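# Fold napkin diagonally into a flat triangle

## Task

Fold the napkin diagonally, bringing one corner onto the opposite corner, so it forms a low triangle. All three points must be spread to their full size and the triangle must lie flat, extending away from the fold line. The whole napkin must rest on the table and must not touch any arm base or its mounting parts. The two matched corners must line up within about a thumb's width. The carried corner may be placed or allowed to drop into position. The attempt fails if the napkin leaves a gripper while that gripper is moving sideways fast enough to throw it, even if the other gripper catches it. The fold must hold by itself, not because the robot keeps it there. At the end both arms, hands included, must hang free in the air and touch nothing during the final second before the settled scene is judged. A scene that never settles counts as a failure.

## Robot and tools

Robot: two arms, left_arm and right_arm, each with six joints and a parallel gripper. Wherever the calls or results list joints, the order is shoulder, elbow, waist, wrist pitch, wrist yaw, wrist roll. Go by that order only.

Frame: all gripper positions share one scene frame. The origin is on the tabletop midway between the arms, +x points out over the table, +z points up, and left_arm sits on the +y side. The names left and right do not refer to sides of a camera image. Positions are in metres and orientations are wxyz quaternions. The printed hand position can be off from the true one, more so at long reach. A gripper's fingers point along its own +z and close along its own y. The reported position is the point between the pads, about 1 cm behind the fingertips.

execute_actions(actions): a list of actions run in sequence. An action is a table of up to 15 rows, and each row is one control step of 1/30 s. If there are fewer than 15 rows, the last row repeats until the action ends. Each row is one flat list of 14 numbers in [-1, 1] that covers both arms, even when only one moves: left_arm's six joint values and its opening, then right_arm's six and its opening. Joint values are offsets, not poses. They are measured from that arm's angles at the start of the current action, not from the previous row. For the first action of a call, they start from the angles last reported in this scene. Scale: 1.0 equals 1.258 rad for the shoulder, 1.238 for the elbow, 1.202 for the waist, 2.073 for wrist pitch, and 2.022 for wrist yaw and for wrist roll. The opening is absolute, not an offset: +1 is fully open and -1 is closed. An empty list only returns the state and images.

Stated joint ranges in rad: waist -2.618 to 3.054, shoulder 0.000 to 3.142, elbow 0.000 to 3.142, wrist pitch -1.571 to 1.571, wrist yaw -1.571 to 1.571, wrist roll -2.094 to 2.094. The true ends may sit up to 0.036 rad either side of these. If an action would push a joint more than 0.036 rad beyond its end, the action is rejected for both arms. If the first action of a call fails that check, or any action is malformed, nothing in the call runs. A joint driven past its real end stops there, and the result may say "joint sent to its limit". If that note is missing, it does not prove the joint has more room.

move(target, speed, blocking): target is one 14-number row laid out as above. Its joint values are offsets from the "Joint positions" in the latest result that printed them, not from wherever the arm is when the move begins. The opening values are absolute and are sent at once. speed is in rad/s, from 0.01 to 2 (default 0.5), and applies to whichever joint has the farthest to go. All joints of both arms progress in step, so grippers trace curves. Paths last 0.5 to 10 s, and after 10 s they are cut short. Moves ignore obstacles and the other arm. Faster moves and targets set farther past a contact hit and press harder. The result adds a "move:" line giving the outcome (done, off_target, moving, held, fault), limits=held or limits=none, and each arm's joint farthest from its target. With blocking=false the call returns after 0.5 s while motion continues. Until a result shows the move has ended, call wait or stop before sending any other motion.

wait(seconds): runs the scene for 0 to 10 s while the last commands are held, and returns early if a running move ends. stop(): brakes a running move to rest. The arm needs room to brake, and the fingers keep moving. zoom_image(camera, region): gives a closer view of [x0, y0, x1, y1] pixels, at most 504x504, from cam_high, cam_low, cam_left_wrist or cam_right_wrist. Each image is 504x504. finished_scene(scene): ends the scene after the last command has been held. It cannot be undone.

Results: the state line gives each gripper's pose. Joint positions and Joint velocities show one block per arm in joint order (rad, rad/s), then the pad gap (m; 0.094 when fully open). Joint targets shows the angles the joints are currently driven toward. grip_measured gives the opening on the command scale. Joint torques are the total drive output, with offsets and noise. "joint command not followed" means a clearance check altered some joint targets. MOTOR HOT appears at 75 °C. At 90 °C that arm halts for 10 s, and at 100 °C it goes limp and falls. Both of these show up as OVER-TEMPERATURE FAULT lines.

Motion limits: each step, a joint's target may lead its measured angle by at most 0.202 (waist), 0.258 (shoulder), 0.238 (elbow), 0.573 (wrist pitch), or 0.522 (yaw, roll). Targets that would move the gripper more than 70 mm are scaled back. Large changes therefore take several actions, and any unfinished part must be commanded again. Zero offsets can let an arm sag. To hold it, send offsets back to the desired angles in a reply's first call, and increase them if a joint keeps falling short. The robot keeps holding the last command while you compose a reply.

Gripping: to hold the cloth, command an opening about 0.03 below grip_measured. Thin cloth receives less force. Readings may be off by about 1 mm.

Avoid: letting go of the napkin while a gripper is sweeping sideways, dragging it onto the arm bases, collisions or hard pressing between the arms, slams and strong pushes. Finish with both grippers raised clear of the cloth and table.

Each tool is called after ">>>" as a command line: name --argument value for each argument, lists and objects as JSON in quotes; but a table of rows of numbers goes row by row, as --pt "numbers of a row", without its own name.

## Session

>>> execute_actions --actions '[]'

Scene clock: 0.00 s.
left_arm: end_effector_position=(+0.3538, +0.3678, +0.4057) grip_measured=+1.000 end_effector_quat_wxyz=(+0.705, +0.007, +0.710, +0.001) | right_arm: end_effector_position=(+0.4202, +0.0073, +0.1423) grip_measured=-0.974 end_effector_quat_wxyz=(+0.301, -0.299, +0.900, +0.101)
Joint names: [shoulder, elbow, waist, wrist pitch, wrist yaw, wrist roll]
Joint positions: left_arm=[ 1.036  1.043  0.003 -0.014 -0.004  0.01   0.094] | right_arm=[ 1.787  1.406  0.546 -0.544 -0.036 -0.045  0.001]
Joint velocities: left_arm=[-0.012  0.002 -0.002 -0.051 -0.022 -0.037  0.   ] | right_arm=[-0.002 -0.007  0.017 -0.007 -0.022  0.007  0.   ]
Joint torques (N m, as the arm reports them, + toward a larger angle): no reading
Motor temperatures (°C, as the motors report them): left_arm=[28 26 26 27 27 28] | right_arm=[27 27 30 28 28 27]
Joint targets: left_arm=[1.027 1.057 0.003 -0.003 -0.004 0.008] | right_arm=[1.770 1.420 0.546 -0.534 -0.039 -0.044]

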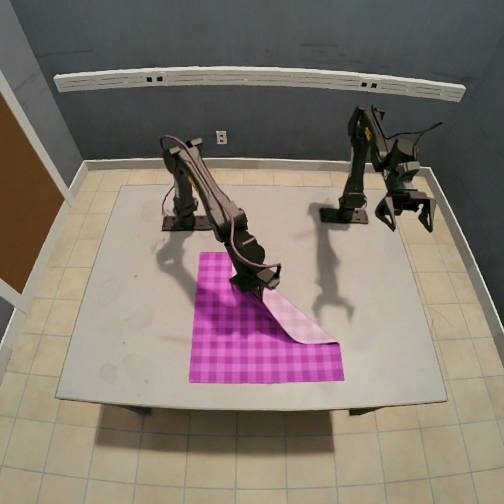

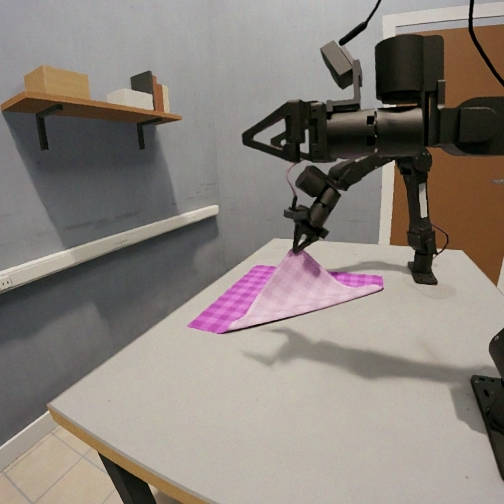

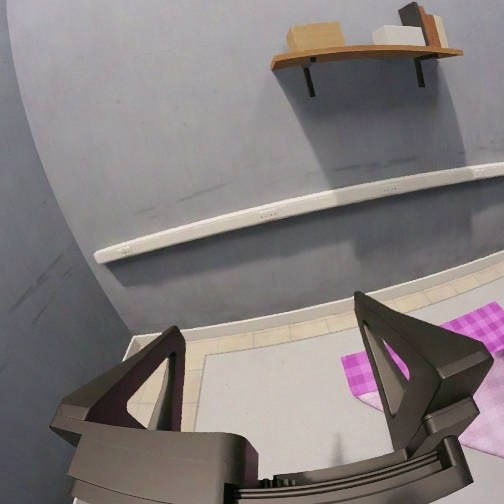

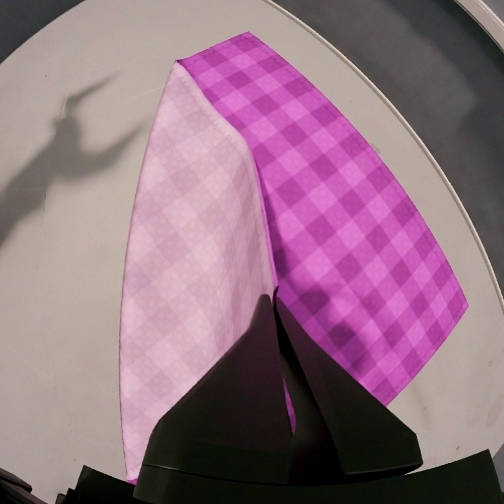

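>>> move --target '[0,0,0,0,0,0,1, 0.15,0.25,-0.2,0,0,0,-1]' --speed 0.2

Scene clock: 5.67 s.
left_arm: end_effector_position=(+0.3538, +0.3678, +0.4054) grip_measured=+1.000 end_effector_quat_wxyz=(+0.704, +0.007, +0.710, +0.001) | right_arm: end_effector_position=(+0.5343, -0.0701, +0.1612) grip_measured=-0.974 end_effector_quat_wxyz=(+0.349, -0.189, +0.915, +0.070)
Joint names: [shoulder, elbow, waist, wrist pitch, wrist yaw, wrist roll]
Joint positions: left_arm=[ 1.036  1.043  0.003 -0.015 -0.004  0.01   0.094] | right_arm=[ 1.977  1.68   0.309 -0.545 -0.036 -0.045  0.001]
Joint velocities: left_arm=[-0.022  0.022 -0.002 -0.066  0.037 -0.066  0.   ] | right_arm=[-0.007  0.002  0.012  0.037 -0.095  0.11  -0.   ]
Joint torques (N m, as the arm reports them, + toward a larger angle): left_arm=[-2.22  6.44  0.    1.58  0.01  0.  ] | right_arm=[-10.91  11.85  -0.25   1.54   0.    -0.02]
Motor temperatures (°C, as the motors report them): left_arm=[28 27 26 29 27 28] | right_arm=[29 29 30 29 28 27]
Joint targets: left_arm=[1.036 1.043 0.003 -0.014 -0.004 0.010] | right_arm=[1.976 1.715 0.306 -0.544 -0.036 -0.045]
move: off_target (right_arm); limits=none; left_arm: farthest joint: the wrist pitch, 0.001 radians from its target (0.000 radians at the start); right_arm: farthest joint: the elbow, 0.036 radians from its target (0.310 radians at the start)

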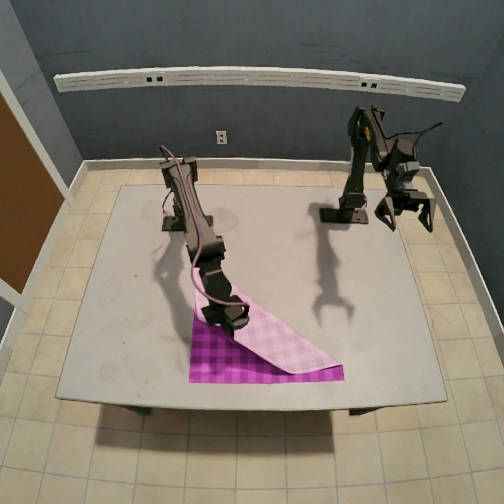

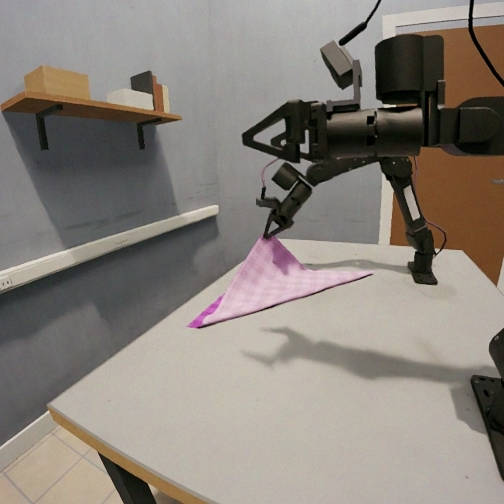

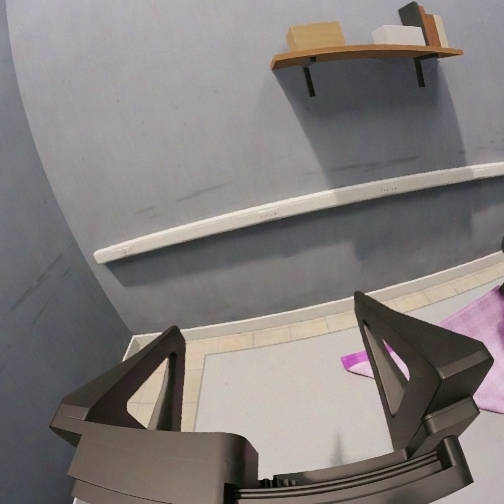

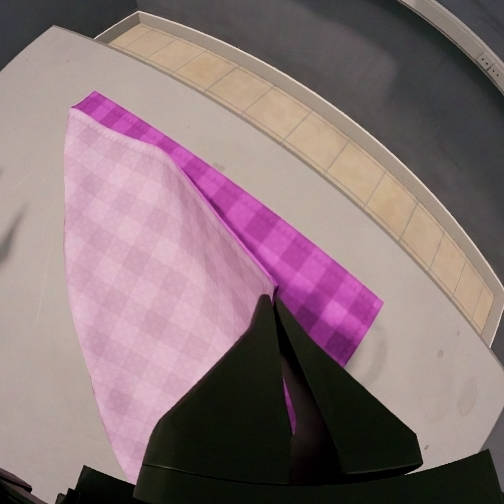

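>>> move --target '[0,0,0,0,0,0,1, 0.188,0.097,-0.18,0.07,0,0,-1]' --speed 0.15

Scene clock: 10.63 s.
left_arm: end_effector_position=(+0.3538, +0.3678, +0.4051) grip_measured=+1.000 end_effector_quat_wxyz=(+0.704, +0.007, +0.710, +0.001) | right_arm: end_effector_position=(+0.6042, -0.1763, +0.0817) grip_measured=-0.974 end_effector_quat_wxyz=(+0.333, -0.090, +0.938, +0.032)
Joint names: [shoulder, elbow, waist, wrist pitch, wrist yaw, wrist roll]
Joint positions: left_arm=[ 1.036  1.043  0.003 -0.016 -0.004  0.01   0.094] | right_arm=[ 2.221  1.764  0.096 -0.431 -0.036 -0.045  0.001]
Joint velocities: left_arm=[ 0.027 -0.007  0.002  0.095  0.066 -0.037  0.   ] | right_arm=[ 0.002 -0.002  0.002 -0.066 -0.037 -0.081 -0.   ]
Joint torques (N m, as the arm reports them, + toward a larger angle): left_arm=[-2.26  6.44 -0.07  1.62 -0.01  0.03] | right_arm=[-13.13  11.72  -0.18   1.81   0.    -0.02]
Motor temperatures (°C, as the motors report them): left_arm=[28 28 26 30 27 28] | right_arm=[31 30 30 30 28 27]
Joint targets: left_arm=[1.036 1.043 0.003 -0.015 -0.004 0.010] | right_arm=[2.214 1.800 0.093 -0.400 -0.036 -0.045]
move: off_target (right_arm); limits=none; left_arm: farthest joint: the wrist pitch, 0.001 radians from its target (0.000 radians at the start); right_arm: farthest joint: the elbow, 0.036 radians from its target (0.120 radians at the start)

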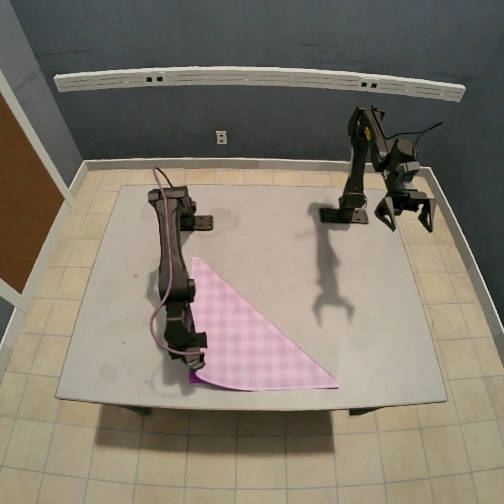

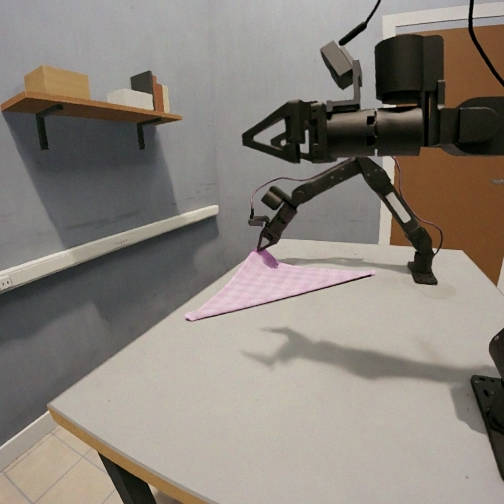

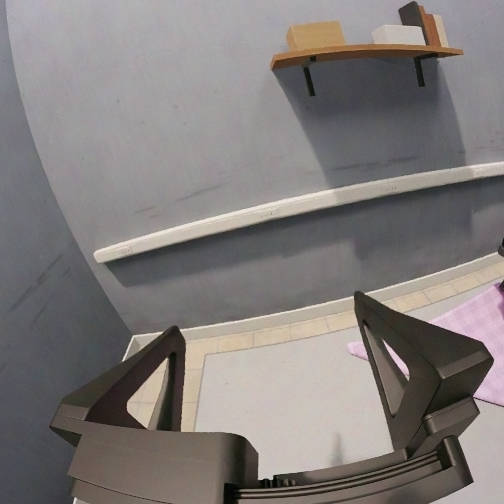

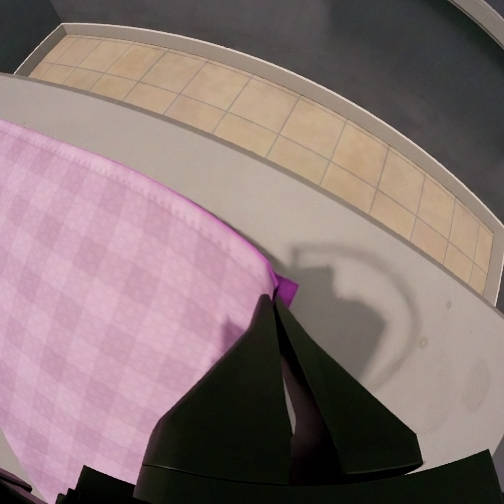

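>>> zoom_image --camera "cam_high" --region '[140, 240, 360, 410]'

Region (140, 240, 360, 410) of cam_high's 504x504 image, scaled by 2.291, with more detail than that image has; it fills the top 389 rows of this view, and the rest is white.

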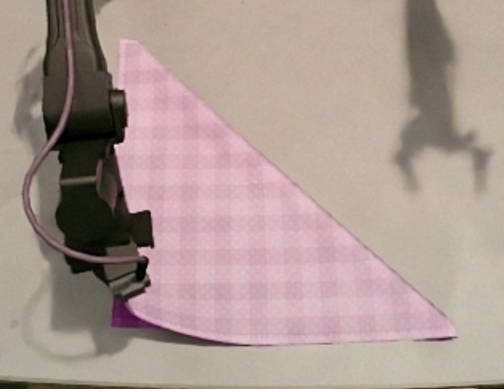

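>>> move --target '[0,0,0,0,0,0,1, 0.06,0.029,0,0.015,0,0,-1]' --speed 0.08

>>> zoom_image --camera "cam_high" --region '[140, 240, 360, 410]'

Scene clock: 13.77 s.
left_arm: end_effector_position=(+0.3538, +0.3678, +0.4048) grip_measured=+1.000 end_effector_quat_wxyz=(+0.703, +0.007, +0.711, +0.001) | right_arm: end_effector_position=(+0.6022, -0.1766, +0.0409) grip_measured=-0.974 end_effector_quat_wxyz=(+0.303, -0.091, +0.948, +0.030)
Joint names: [shoulder, elbow, waist, wrist pitch, wrist yaw, wrist roll]
Joint positions: left_arm=[ 1.036  1.043  0.003 -0.017 -0.004  0.01   0.094] | right_arm=[ 2.297  1.764  0.096 -0.419 -0.036 -0.045  0.001]
Joint velocities: left_arm=[-0.022  0.002 -0.007 -0.037  0.051 -0.022  0.   ] | right_arm=[ 0.002 -0.012 -0.012  0.007 -0.022  0.037  0.001]
Joint torques (N m, as the arm reports them, + toward a larger angle): left_arm=[-2.32  6.49 -0.02  1.62  0.01  0.  ] | right_arm=[-12.99  11.51   0.02   1.59   0.    -0.02]
Motor temperatures (°C, as the motors report them): left_arm=[28 28 26 30 27 28] | right_arm=[32 30 30 30 28 27]
Joint targets: left_arm=[1.036 1.043 0.003 -0.016 -0.004 0.010] | right_arm=[2.296 1.800 0.096 -0.400 -0.036 -0.045]
move: off_target (right_arm); limits=none; left_arm: farthest joint: the wrist pitch, 0.001 radians from its target (0.000 radians at the start); right_arm: farthest joint: the elbow, 0.036 radians from its target (0.036 radians at the start)

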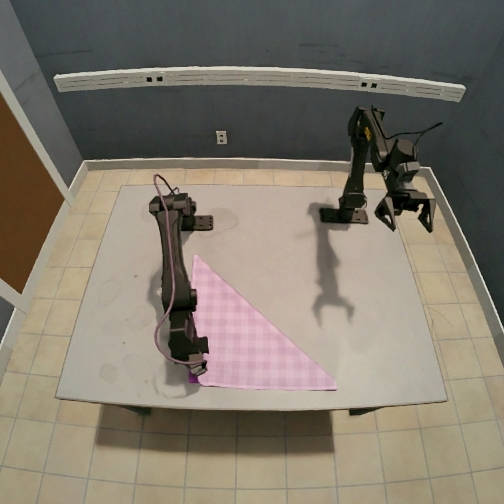

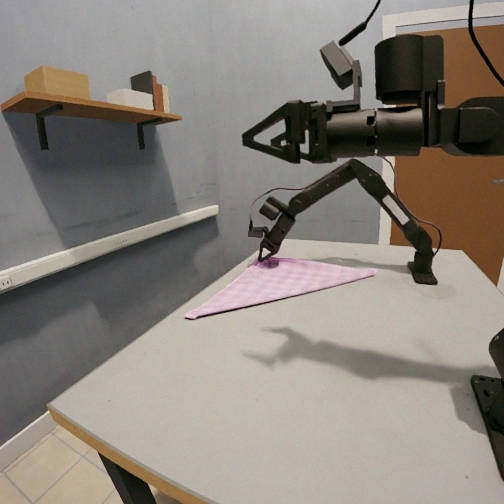

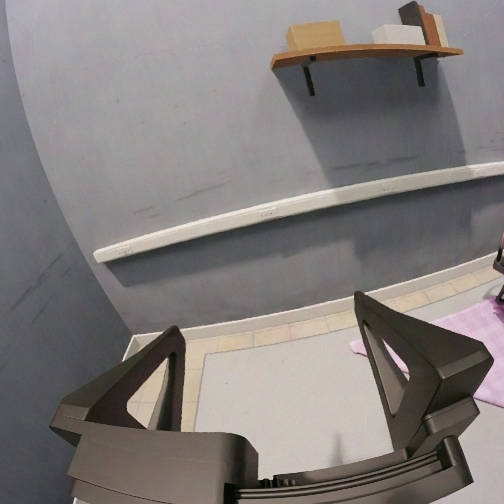

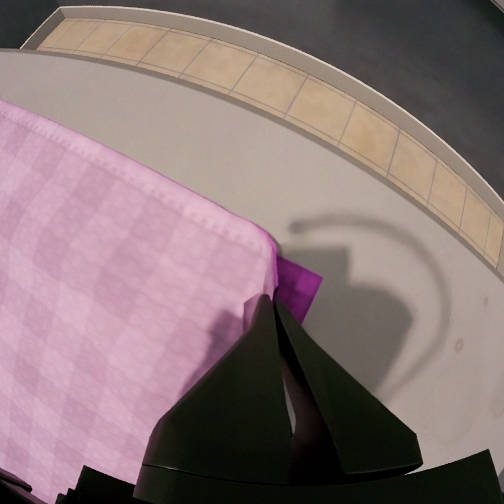

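Region (140, 240, 360, 410) of cam_high's 504x504 image, scaled by 2.291, with more detail than that image has; it fills the top 389 rows of this view, and the rest is white.

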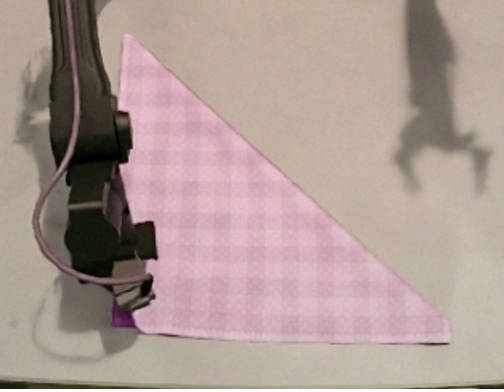

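>>> move --target '[0,0,0,0,0,0,1, -0.155,-0.115,0.035,0.009,0,0,-1]' --speed 0.1

>>> zoom_image --camera "cam_high" --region '[140, 240, 360, 410]'

Scene clock: 18.30 s.
left_arm: end_effector_position=(+0.3538, +0.3678, +0.4045) grip_measured=+1.000 end_effector_quat_wxyz=(+0.703, +0.007, +0.711, +0.001) | right_arm: end_effector_position=(+0.5722, -0.1614, +0.0754) grip_measured=-0.974 end_effector_quat_wxyz=(+0.314, -0.107, +0.943, +0.036)
Joint names: [shoulder, elbow, waist, wrist pitch, wrist yaw, wrist roll]
Joint positions: left_arm=[ 1.036  1.043  0.003 -0.018 -0.004  0.01   0.094] | right_arm=[ 2.137  1.628  0.13  -0.419 -0.036 -0.045  0.001]
Joint velocities: left_arm=[-0.032 -0.002 -0.007 -0.051  0.037 -0.081  0.   ] | right_arm=[-0.012 -0.007 -0.022 -0.037 -0.037 -0.066 -0.001]
Joint torques (N m, as the arm reports them, + toward a larger angle): left_arm=[-2.23  6.45 -0.01  1.61  0.   -0.01] | right_arm=[-14.51   7.93   0.78   1.62   0.    -0.02]
Motor temperatures (°C, as the motors report them): left_arm=[28 28 26 31 27 28] | right_arm=[34 30 30 31 28 27]
Joint targets: left_arm=[1.036 1.043 0.003 -0.017 -0.004 0.010] | right_arm=[2.101 1.622 0.138 -0.401 -0.036 -0.045]
move: off_target (right_arm); limits=none; left_arm: farthest joint: the wrist pitch, 0.001 radians from its target (0.000 radians at the start); right_arm: farthest joint: the shoulder, 0.035 radians from its target (0.195 radians at the start)

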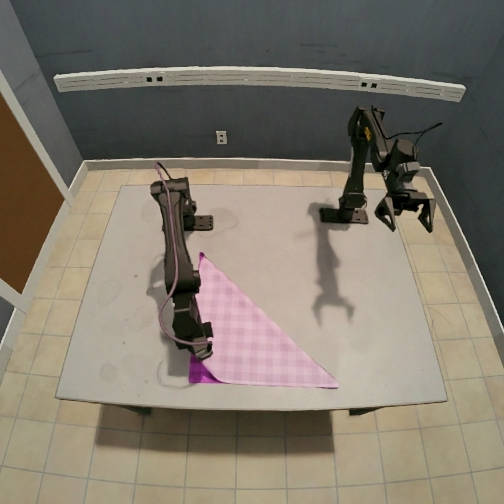

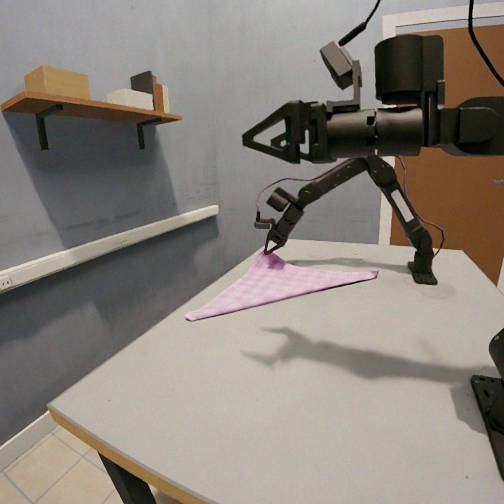

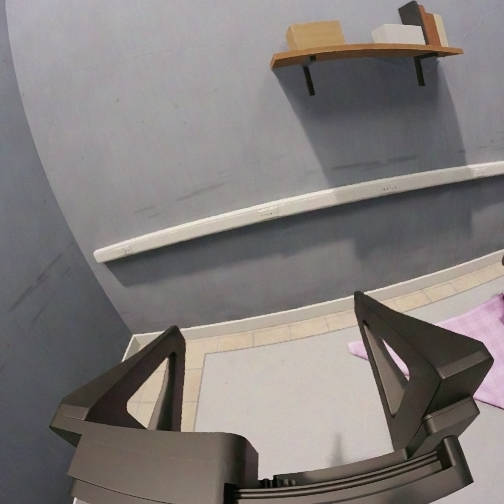

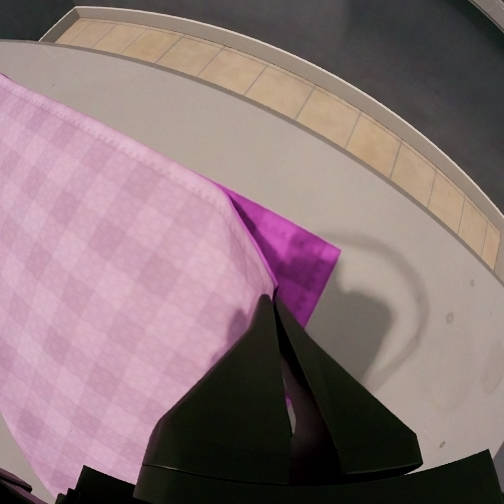

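Region (140, 240, 360, 410) of cam_high's 504x504 image, scaled by 2.291, with more detail than that image has; it fills the top 389 rows of this view, and the rest is white.

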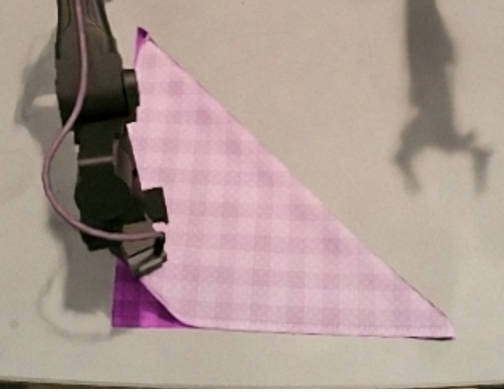

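>>> move --target '[0,0,0,0,0,0,1, -0.01,0.01,0.05,0.009,0,0,-1]' --speed 0.05

>>> zoom_image --camera "cam_high" --region '[140, 240, 360, 410]'

Scene clock: 20.67 s.
left_arm: end_effector_position=(+0.3538, +0.3678, +0.4043) grip_measured=+1.000 end_effector_quat_wxyz=(+0.703, +0.007, +0.712, +0.001) | right_arm: end_effector_position=(+0.5661, -0.1325, +0.0754) grip_measured=-0.974 end_effector_quat_wxyz=(+0.313, -0.132, +0.940, +0.045)
Joint names: [shoulder, elbow, waist, wrist pitch, wrist yaw, wrist roll]
Joint positions: left_arm=[ 1.036  1.043  0.003 -0.019 -0.004  0.01   0.094] | right_arm=[ 2.137  1.628  0.183 -0.419 -0.036 -0.045  0.001]
Joint velocities: left_arm=[-0.002 -0.022  0.017 -0.022 -0.037 -0.007  0.   ] | right_arm=[-0.002  0.002  0.012 -0.007 -0.022  0.007  0.   ]
Joint torques (N m, as the arm reports them, + toward a larger angle): left_arm=[-2.25  6.47  0.02  1.63  0.    0.  ] | right_arm=[-12.81   9.57   0.69   1.62   0.    -0.02]
Motor temperatures (°C, as the motors report them): left_arm=[28 28 26 31 27 28] | right_arm=[34 30 30 31 28 27]
Joint targets: left_arm=[1.036 1.043 0.003 -0.018 -0.004 0.010] | right_arm=[2.125 1.640 0.190 -0.401 -0.036 -0.045]
move: done; limits=none; left_arm: farthest joint: the wrist pitch, 0.001 radians from its target (0.000 radians at the start); right_arm: farthest joint: the wrist pitch, 0.019 radians from its target (0.019 radians at the start)

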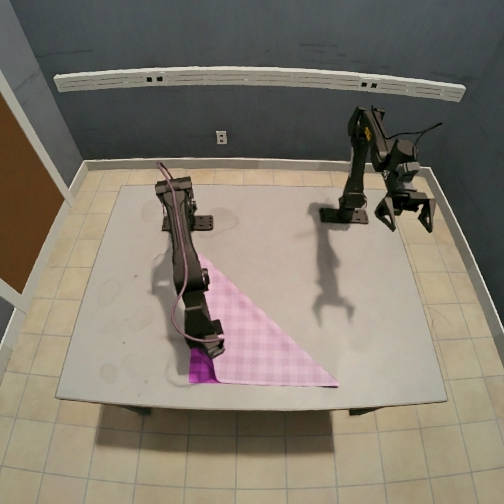

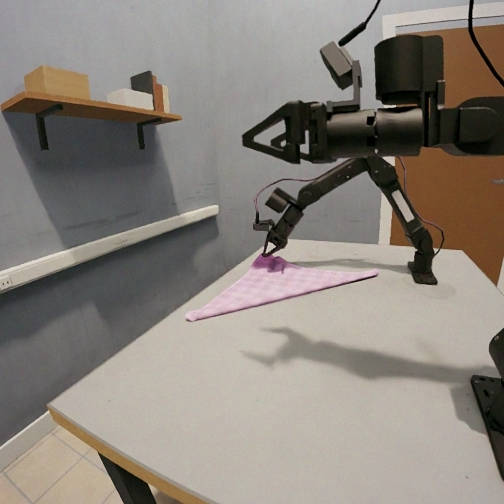

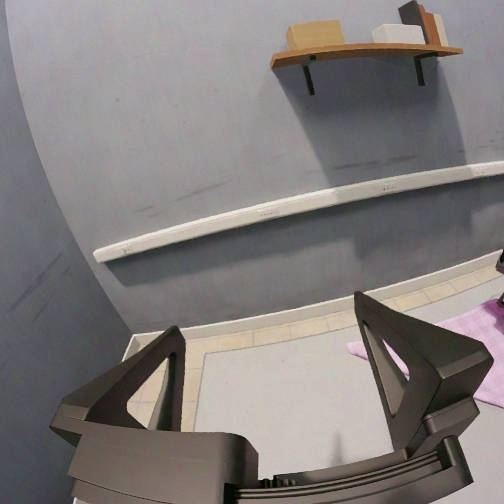

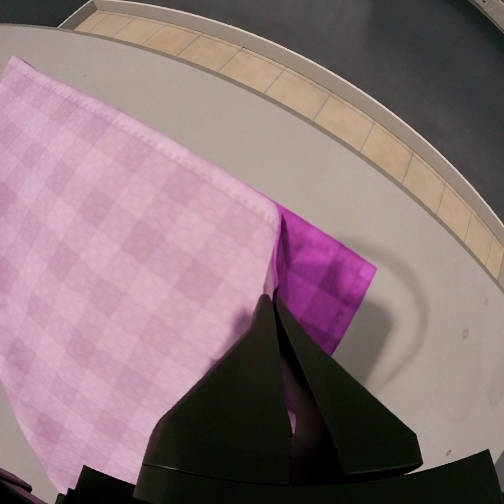

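Region (140, 240, 360, 410) of cam_high's 504x504 image, scaled by 2.291, with more detail than that image has; it fills the top 389 rows of this view, and the rest is white.

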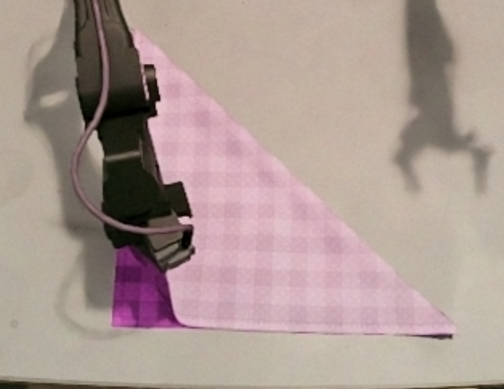

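>>> move --target '[0,0,0,0,0,0,1, -0.155,0.07,0.13,-0.06,0,0,-1]' --speed 0.12

>>> zoom_image --camera "cam_high" --region '[140, 240, 360, 410]'

Scene clock: 23.97 s.
left_arm: end_effector_position=(+0.3538, +0.3678, +0.4040) grip_measured=+1.000 end_effector_quat_wxyz=(+0.702, +0.007, +0.712, +0.001) | right_arm: end_effector_position=(+0.5311, -0.0567, +0.1653) grip_measured=-0.974 end_effector_quat_wxyz=(+0.355, -0.200, +0.910, +0.075)
Joint names: [shoulder, elbow, waist, wrist pitch, wrist yaw, wrist roll]
Joint positions: left_arm=[ 1.036  1.043  0.003 -0.02  -0.004  0.01   0.094] | right_arm=[ 1.974  1.683  0.334 -0.537 -0.036 -0.045  0.001]
Joint velocities: left_arm=[-0.002  0.012 -0.012  0.022  0.007 -0.037  0.   ] | right_arm=[-0.007 -0.002 -0.017 -0.037 -0.051 -0.007  0.   ]
Joint torques (N m, as the arm reports them, + toward a larger angle): left_arm=[-2.26  6.45 -0.04  1.63  0.    0.02] | right_arm=[-13.2   11.59   0.53   1.47   0.    -0.02]
Motor temperatures (°C, as the motors report them): left_arm=[28 28 26 31 27 28] | right_arm=[35 30 30 31 28 27]
Joint targets: left_arm=[1.036 1.043 0.003 -0.019 -0.004 0.010] | right_arm=[1.942 1.714 0.339 -0.544 -0.036 -0.045]
move: off_target (right_arm); limits=none; left_arm: farthest joint: the wrist pitch, 0.001 radians from its target (0.000 radians at the start); right_arm: farthest joint: the shoulder, 0.032 radians from its target (0.195 radians at the start)

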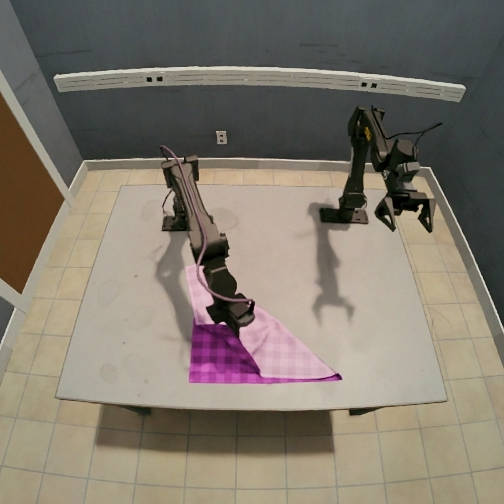

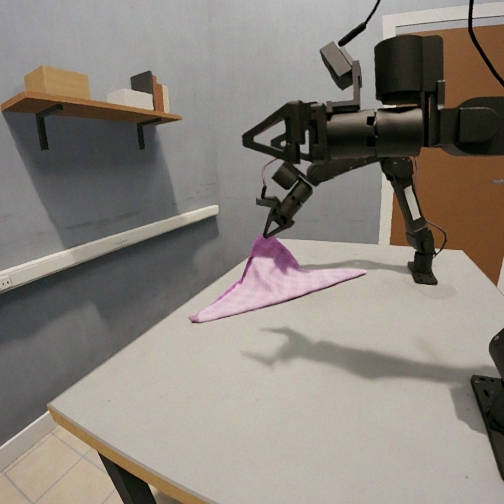

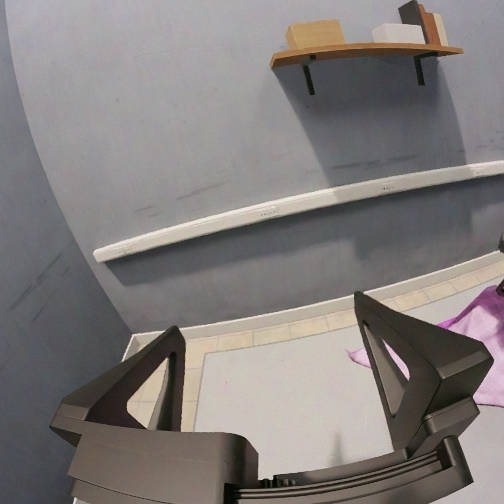

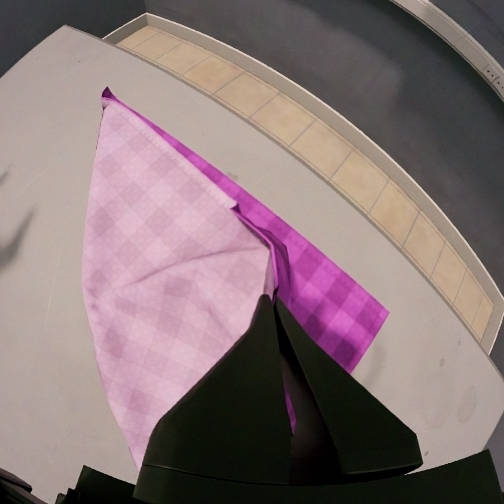

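Region (140, 240, 360, 410) of cam_high's 504x504 image, scaled by 2.291, with more detail than that image has; it fills the top 389 rows of this view, and the rest is white.

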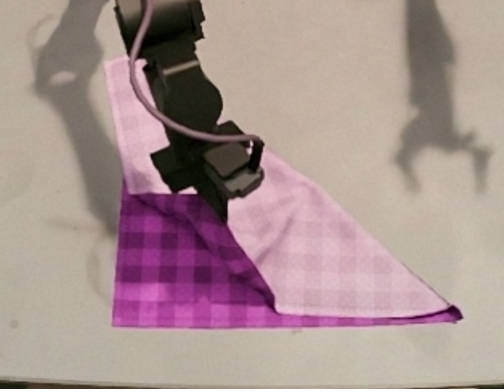

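>>> move --target '[0,0,0,0,0,0,1, -0.02,-0.14,-0.045,0.0,0,0,-1]' --speed 0.1

>>> zoom_image --camera "cam_high" --region '[140, 240, 360, 410]'

Scene clock: 28.37 s.
left_arm: end_effector_position=(+0.3538, +0.3678, +0.4037) grip_measured=+1.000 end_effector_quat_wxyz=(+0.702, +0.007, +0.712, +0.001) | right_arm: end_effector_position=(+0.5029, -0.0929, +0.0972) grip_measured=-0.974 end_effector_quat_wxyz=(+0.277, -0.182, +0.942, +0.056)
Joint names: [shoulder, elbow, waist, wrist pitch, wrist yaw, wrist roll]
Joint positions: left_arm=[ 1.036  1.043  0.003 -0.022 -0.004  0.01   0.094] | right_arm=[ 1.974  1.513  0.288 -0.537 -0.036 -0.045  0.001]
Joint velocities: left_arm=[-0.012 -0.007 -0.012 -0.022  0.051 -0.007  0.   ] | right_arm=[ 0.007  0.002 -0.022  0.007  0.022  0.066  0.   ]
Joint torques (N m, as the arm reports them, + toward a larger angle): left_arm=[-2.23  6.35 -0.01  1.6   0.    0.01] | right_arm=[-12.35   8.18  -0.66   1.31   0.    -0.02]
Motor temperatures (°C, as the motors report them): left_arm=[28 29 26 32 27 28] | right_arm=[36 31 30 31 28 27]
Joint targets: left_arm=[1.036 1.043 0.003 -0.020 -0.004 0.010] | right_arm=[1.949 1.509 0.280 -0.537 -0.036 -0.045]
move: off_target (right_arm); limits=none; left_arm: farthest joint: the wrist pitch, 0.002 radians from its target (0.000 radians at the start); right_arm: farthest joint: the shoulder, 0.025 radians from its target (0.025 radians at the start)

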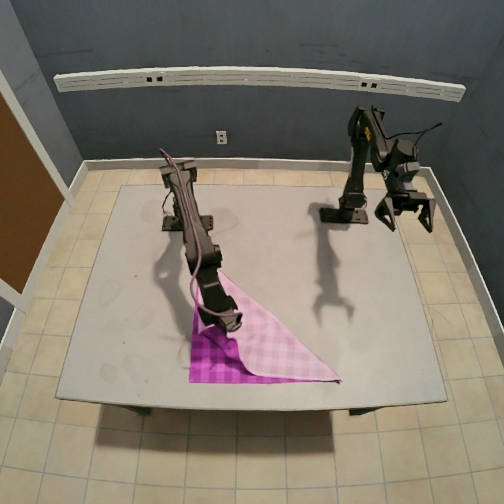

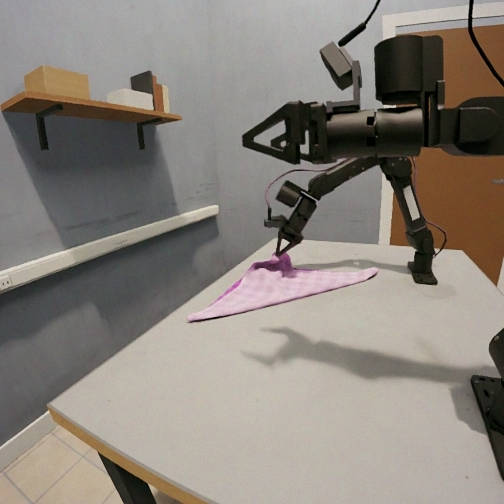

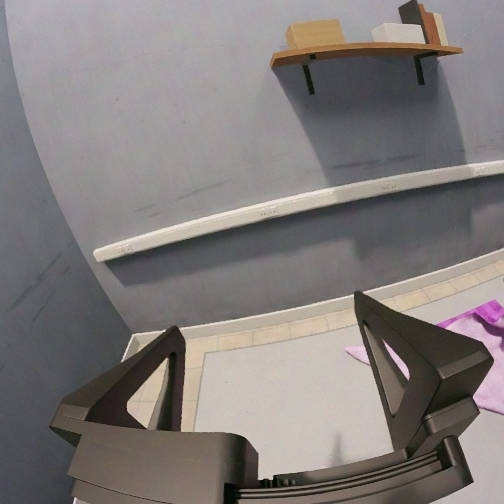

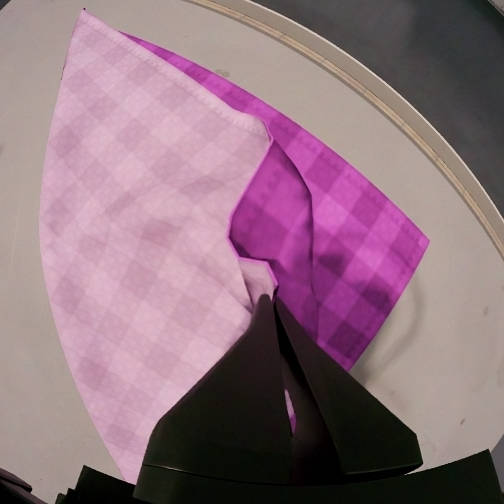

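Region (140, 240, 360, 410) of cam_high's 504x504 image, scaled by 2.291, with more detail than that image has; it fills the top 389 rows of this view, and the rest is white.

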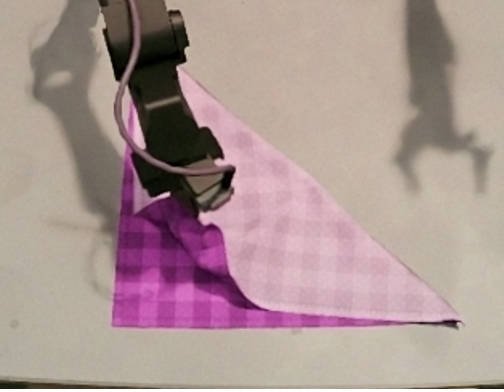

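>>> move --target '[0,0,0,0,0,0,1, 0.18,0.143,-0.12,0.069,0,0,-1]' --speed 0.1

>>> zoom_image --camera "cam_high" --region '[140, 240, 360, 410]'

Scene clock: 34.73 s.
left_arm: end_effector_position=(+0.3538, +0.3678, +0.4033) grip_measured=+1.000 end_effector_quat_wxyz=(+0.701, +0.007, +0.713, +0.001) | right_arm: end_effector_position=(+0.5734, -0.1503, +0.0504) grip_measured=-0.974 end_effector_quat_wxyz=(+0.294, -0.116, +0.948, +0.038)
Joint names: [shoulder, elbow, waist, wrist pitch, wrist yaw, wrist roll]
Joint positions: left_arm=[ 1.036  1.043  0.003 -0.023 -0.004  0.01   0.094] | right_arm=[ 2.203  1.656  0.149 -0.423 -0.036 -0.045  0.001]
Joint velocities: left_arm=[-0.012  0.012  0.002 -0.022 -0.037 -0.051  0.   ] | right_arm=[-0.012  0.007 -0.017  0.022  0.037  0.095 -0.   ]
Joint torques (N m, as the arm reports them, + toward a larger angle): left_arm=[-2.27  6.4   0.02  1.61  0.02  0.01] | right_arm=[-12.47  11.29  -0.53   1.65   0.    -0.02]
Motor temperatures (°C, as the motors report them): left_arm=[28 29 26 32 27 28] | right_arm=[36 31 30 31 28 27]
Joint targets: left_arm=[1.036 1.043 0.003 -0.022 -0.004 0.010] | right_arm=[2.201 1.690 0.143 -0.394 -0.036 -0.045]
move: off_target (right_arm); limits=none; left_arm: farthest joint: the wrist pitch, 0.001 radians from its target (0.000 radians at the start); right_arm: farthest joint: the elbow, 0.034 radians from its target (0.177 radians at the start)

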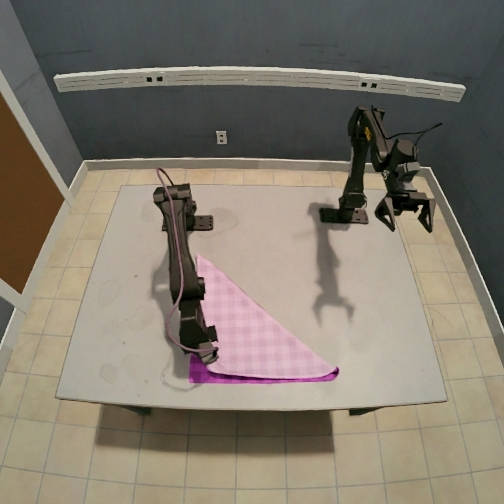

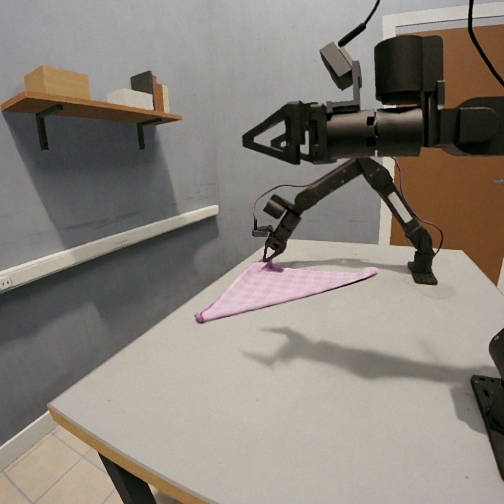

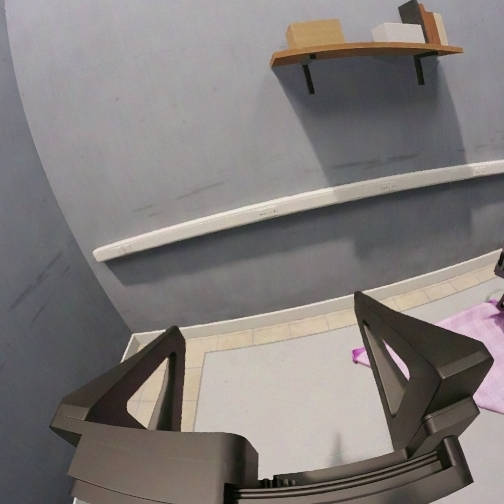

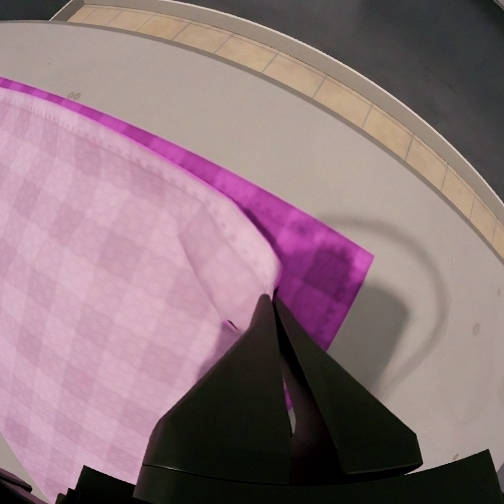

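Region (140, 240, 360, 410) of cam_high's 504x504 image, scaled by 2.291, with more detail than that image has; it fills the top 389 rows of this view, and the rest is white.

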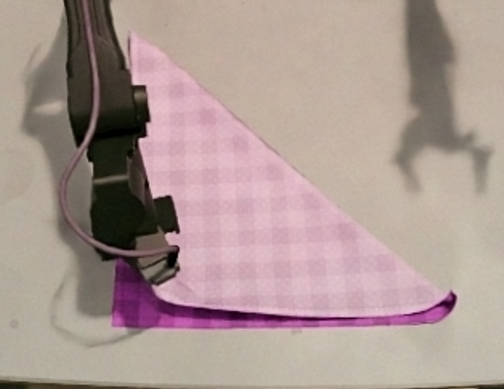

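>>> move --target '[0,0,0,0,0,0,1, 0.082,0.115,-0.04,0.012,0,0,-1]' --speed 0.07

>>> zoom_image --camera "cam_high" --region '[140, 240, 360, 410]'

Scene clock: 39.83 s.
left_arm: end_effector_position=(+0.3538, +0.3678, +0.4030) grip_measured=+1.000 end_effector_quat_wxyz=(+0.701, +0.007, +0.713, +0.001) | right_arm: end_effector_position=(+0.5995, -0.1689, +0.0339) grip_measured=-0.974 end_effector_quat_wxyz=(+0.296, -0.097, +0.950, +0.032)
Joint names: [shoulder, elbow, waist, wrist pitch, wrist yaw, wrist roll]
Joint positions: left_arm=[ 1.036  1.043  0.003 -0.024 -0.004  0.01   0.094] | right_arm=[ 2.308  1.764  0.109 -0.423 -0.036 -0.045  0.001]
Joint velocities: left_arm=[ 0.002 -0.007 -0.007 -0.11  -0.007 -0.066  0.   ] | right_arm=[-0.017 -0.002  0.002  0.022  0.007  0.037 -0.   ]
Joint torques (N m, as the arm reports them, + toward a larger angle): left_arm=[-2.26  6.5   0.01  1.61  0.   -0.01] | right_arm=[-13.18  11.32  -0.71   1.62   0.    -0.02]
Motor temperatures (°C, as the motors report them): left_arm=[28 29 26 33 27 28] | right_arm=[36 31 30 32 28 27]
Joint targets: left_arm=[1.036 1.043 0.003 -0.023 -0.004 0.010] | right_arm=[2.306 1.798 0.101 -0.398 -0.036 -0.045]
move: off_target (right_arm); limits=none; left_arm: farthest joint: the wrist pitch, 0.001 radians from its target (0.000 radians at the start); right_arm: farthest joint: the elbow, 0.034 radians from its target (0.142 radians at the start)

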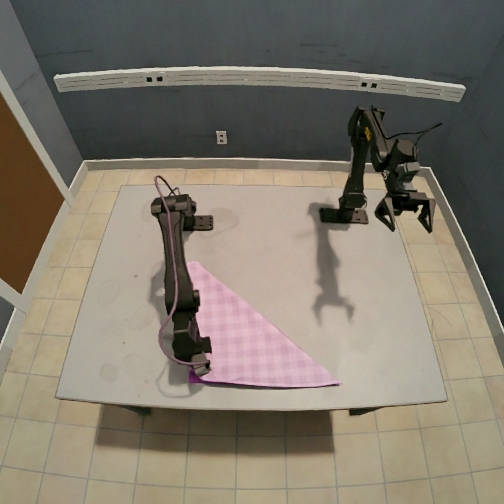

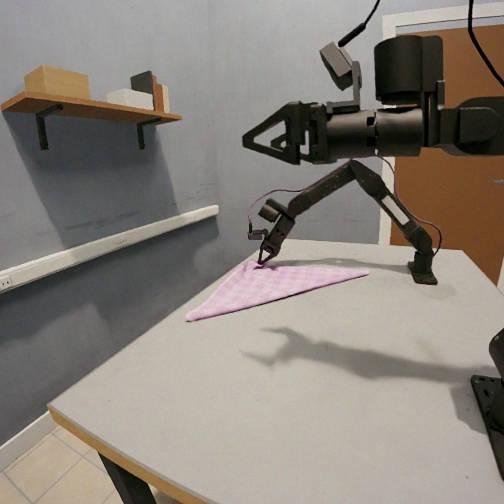

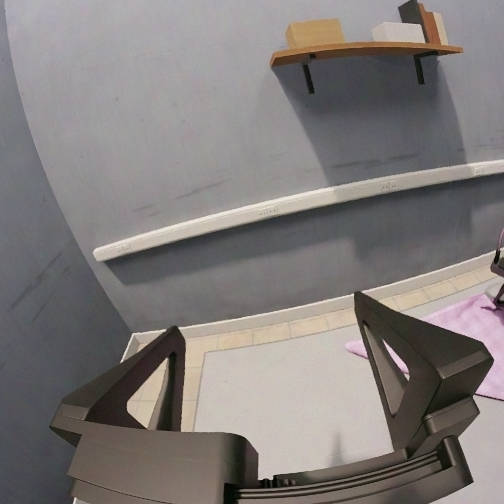

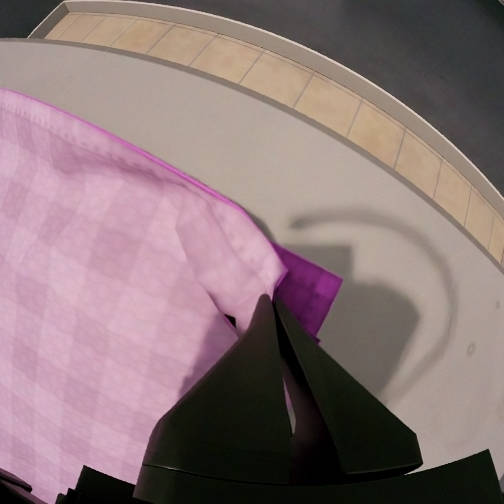

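Region (140, 240, 360, 410) of cam_high's 504x504 image, scaled by 2.291, with more detail than that image has; it fills the top 389 rows of this view, and the rest is white.

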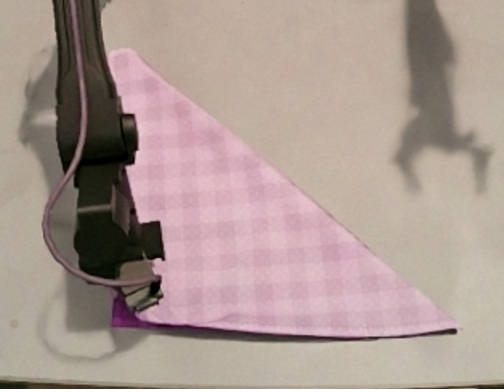

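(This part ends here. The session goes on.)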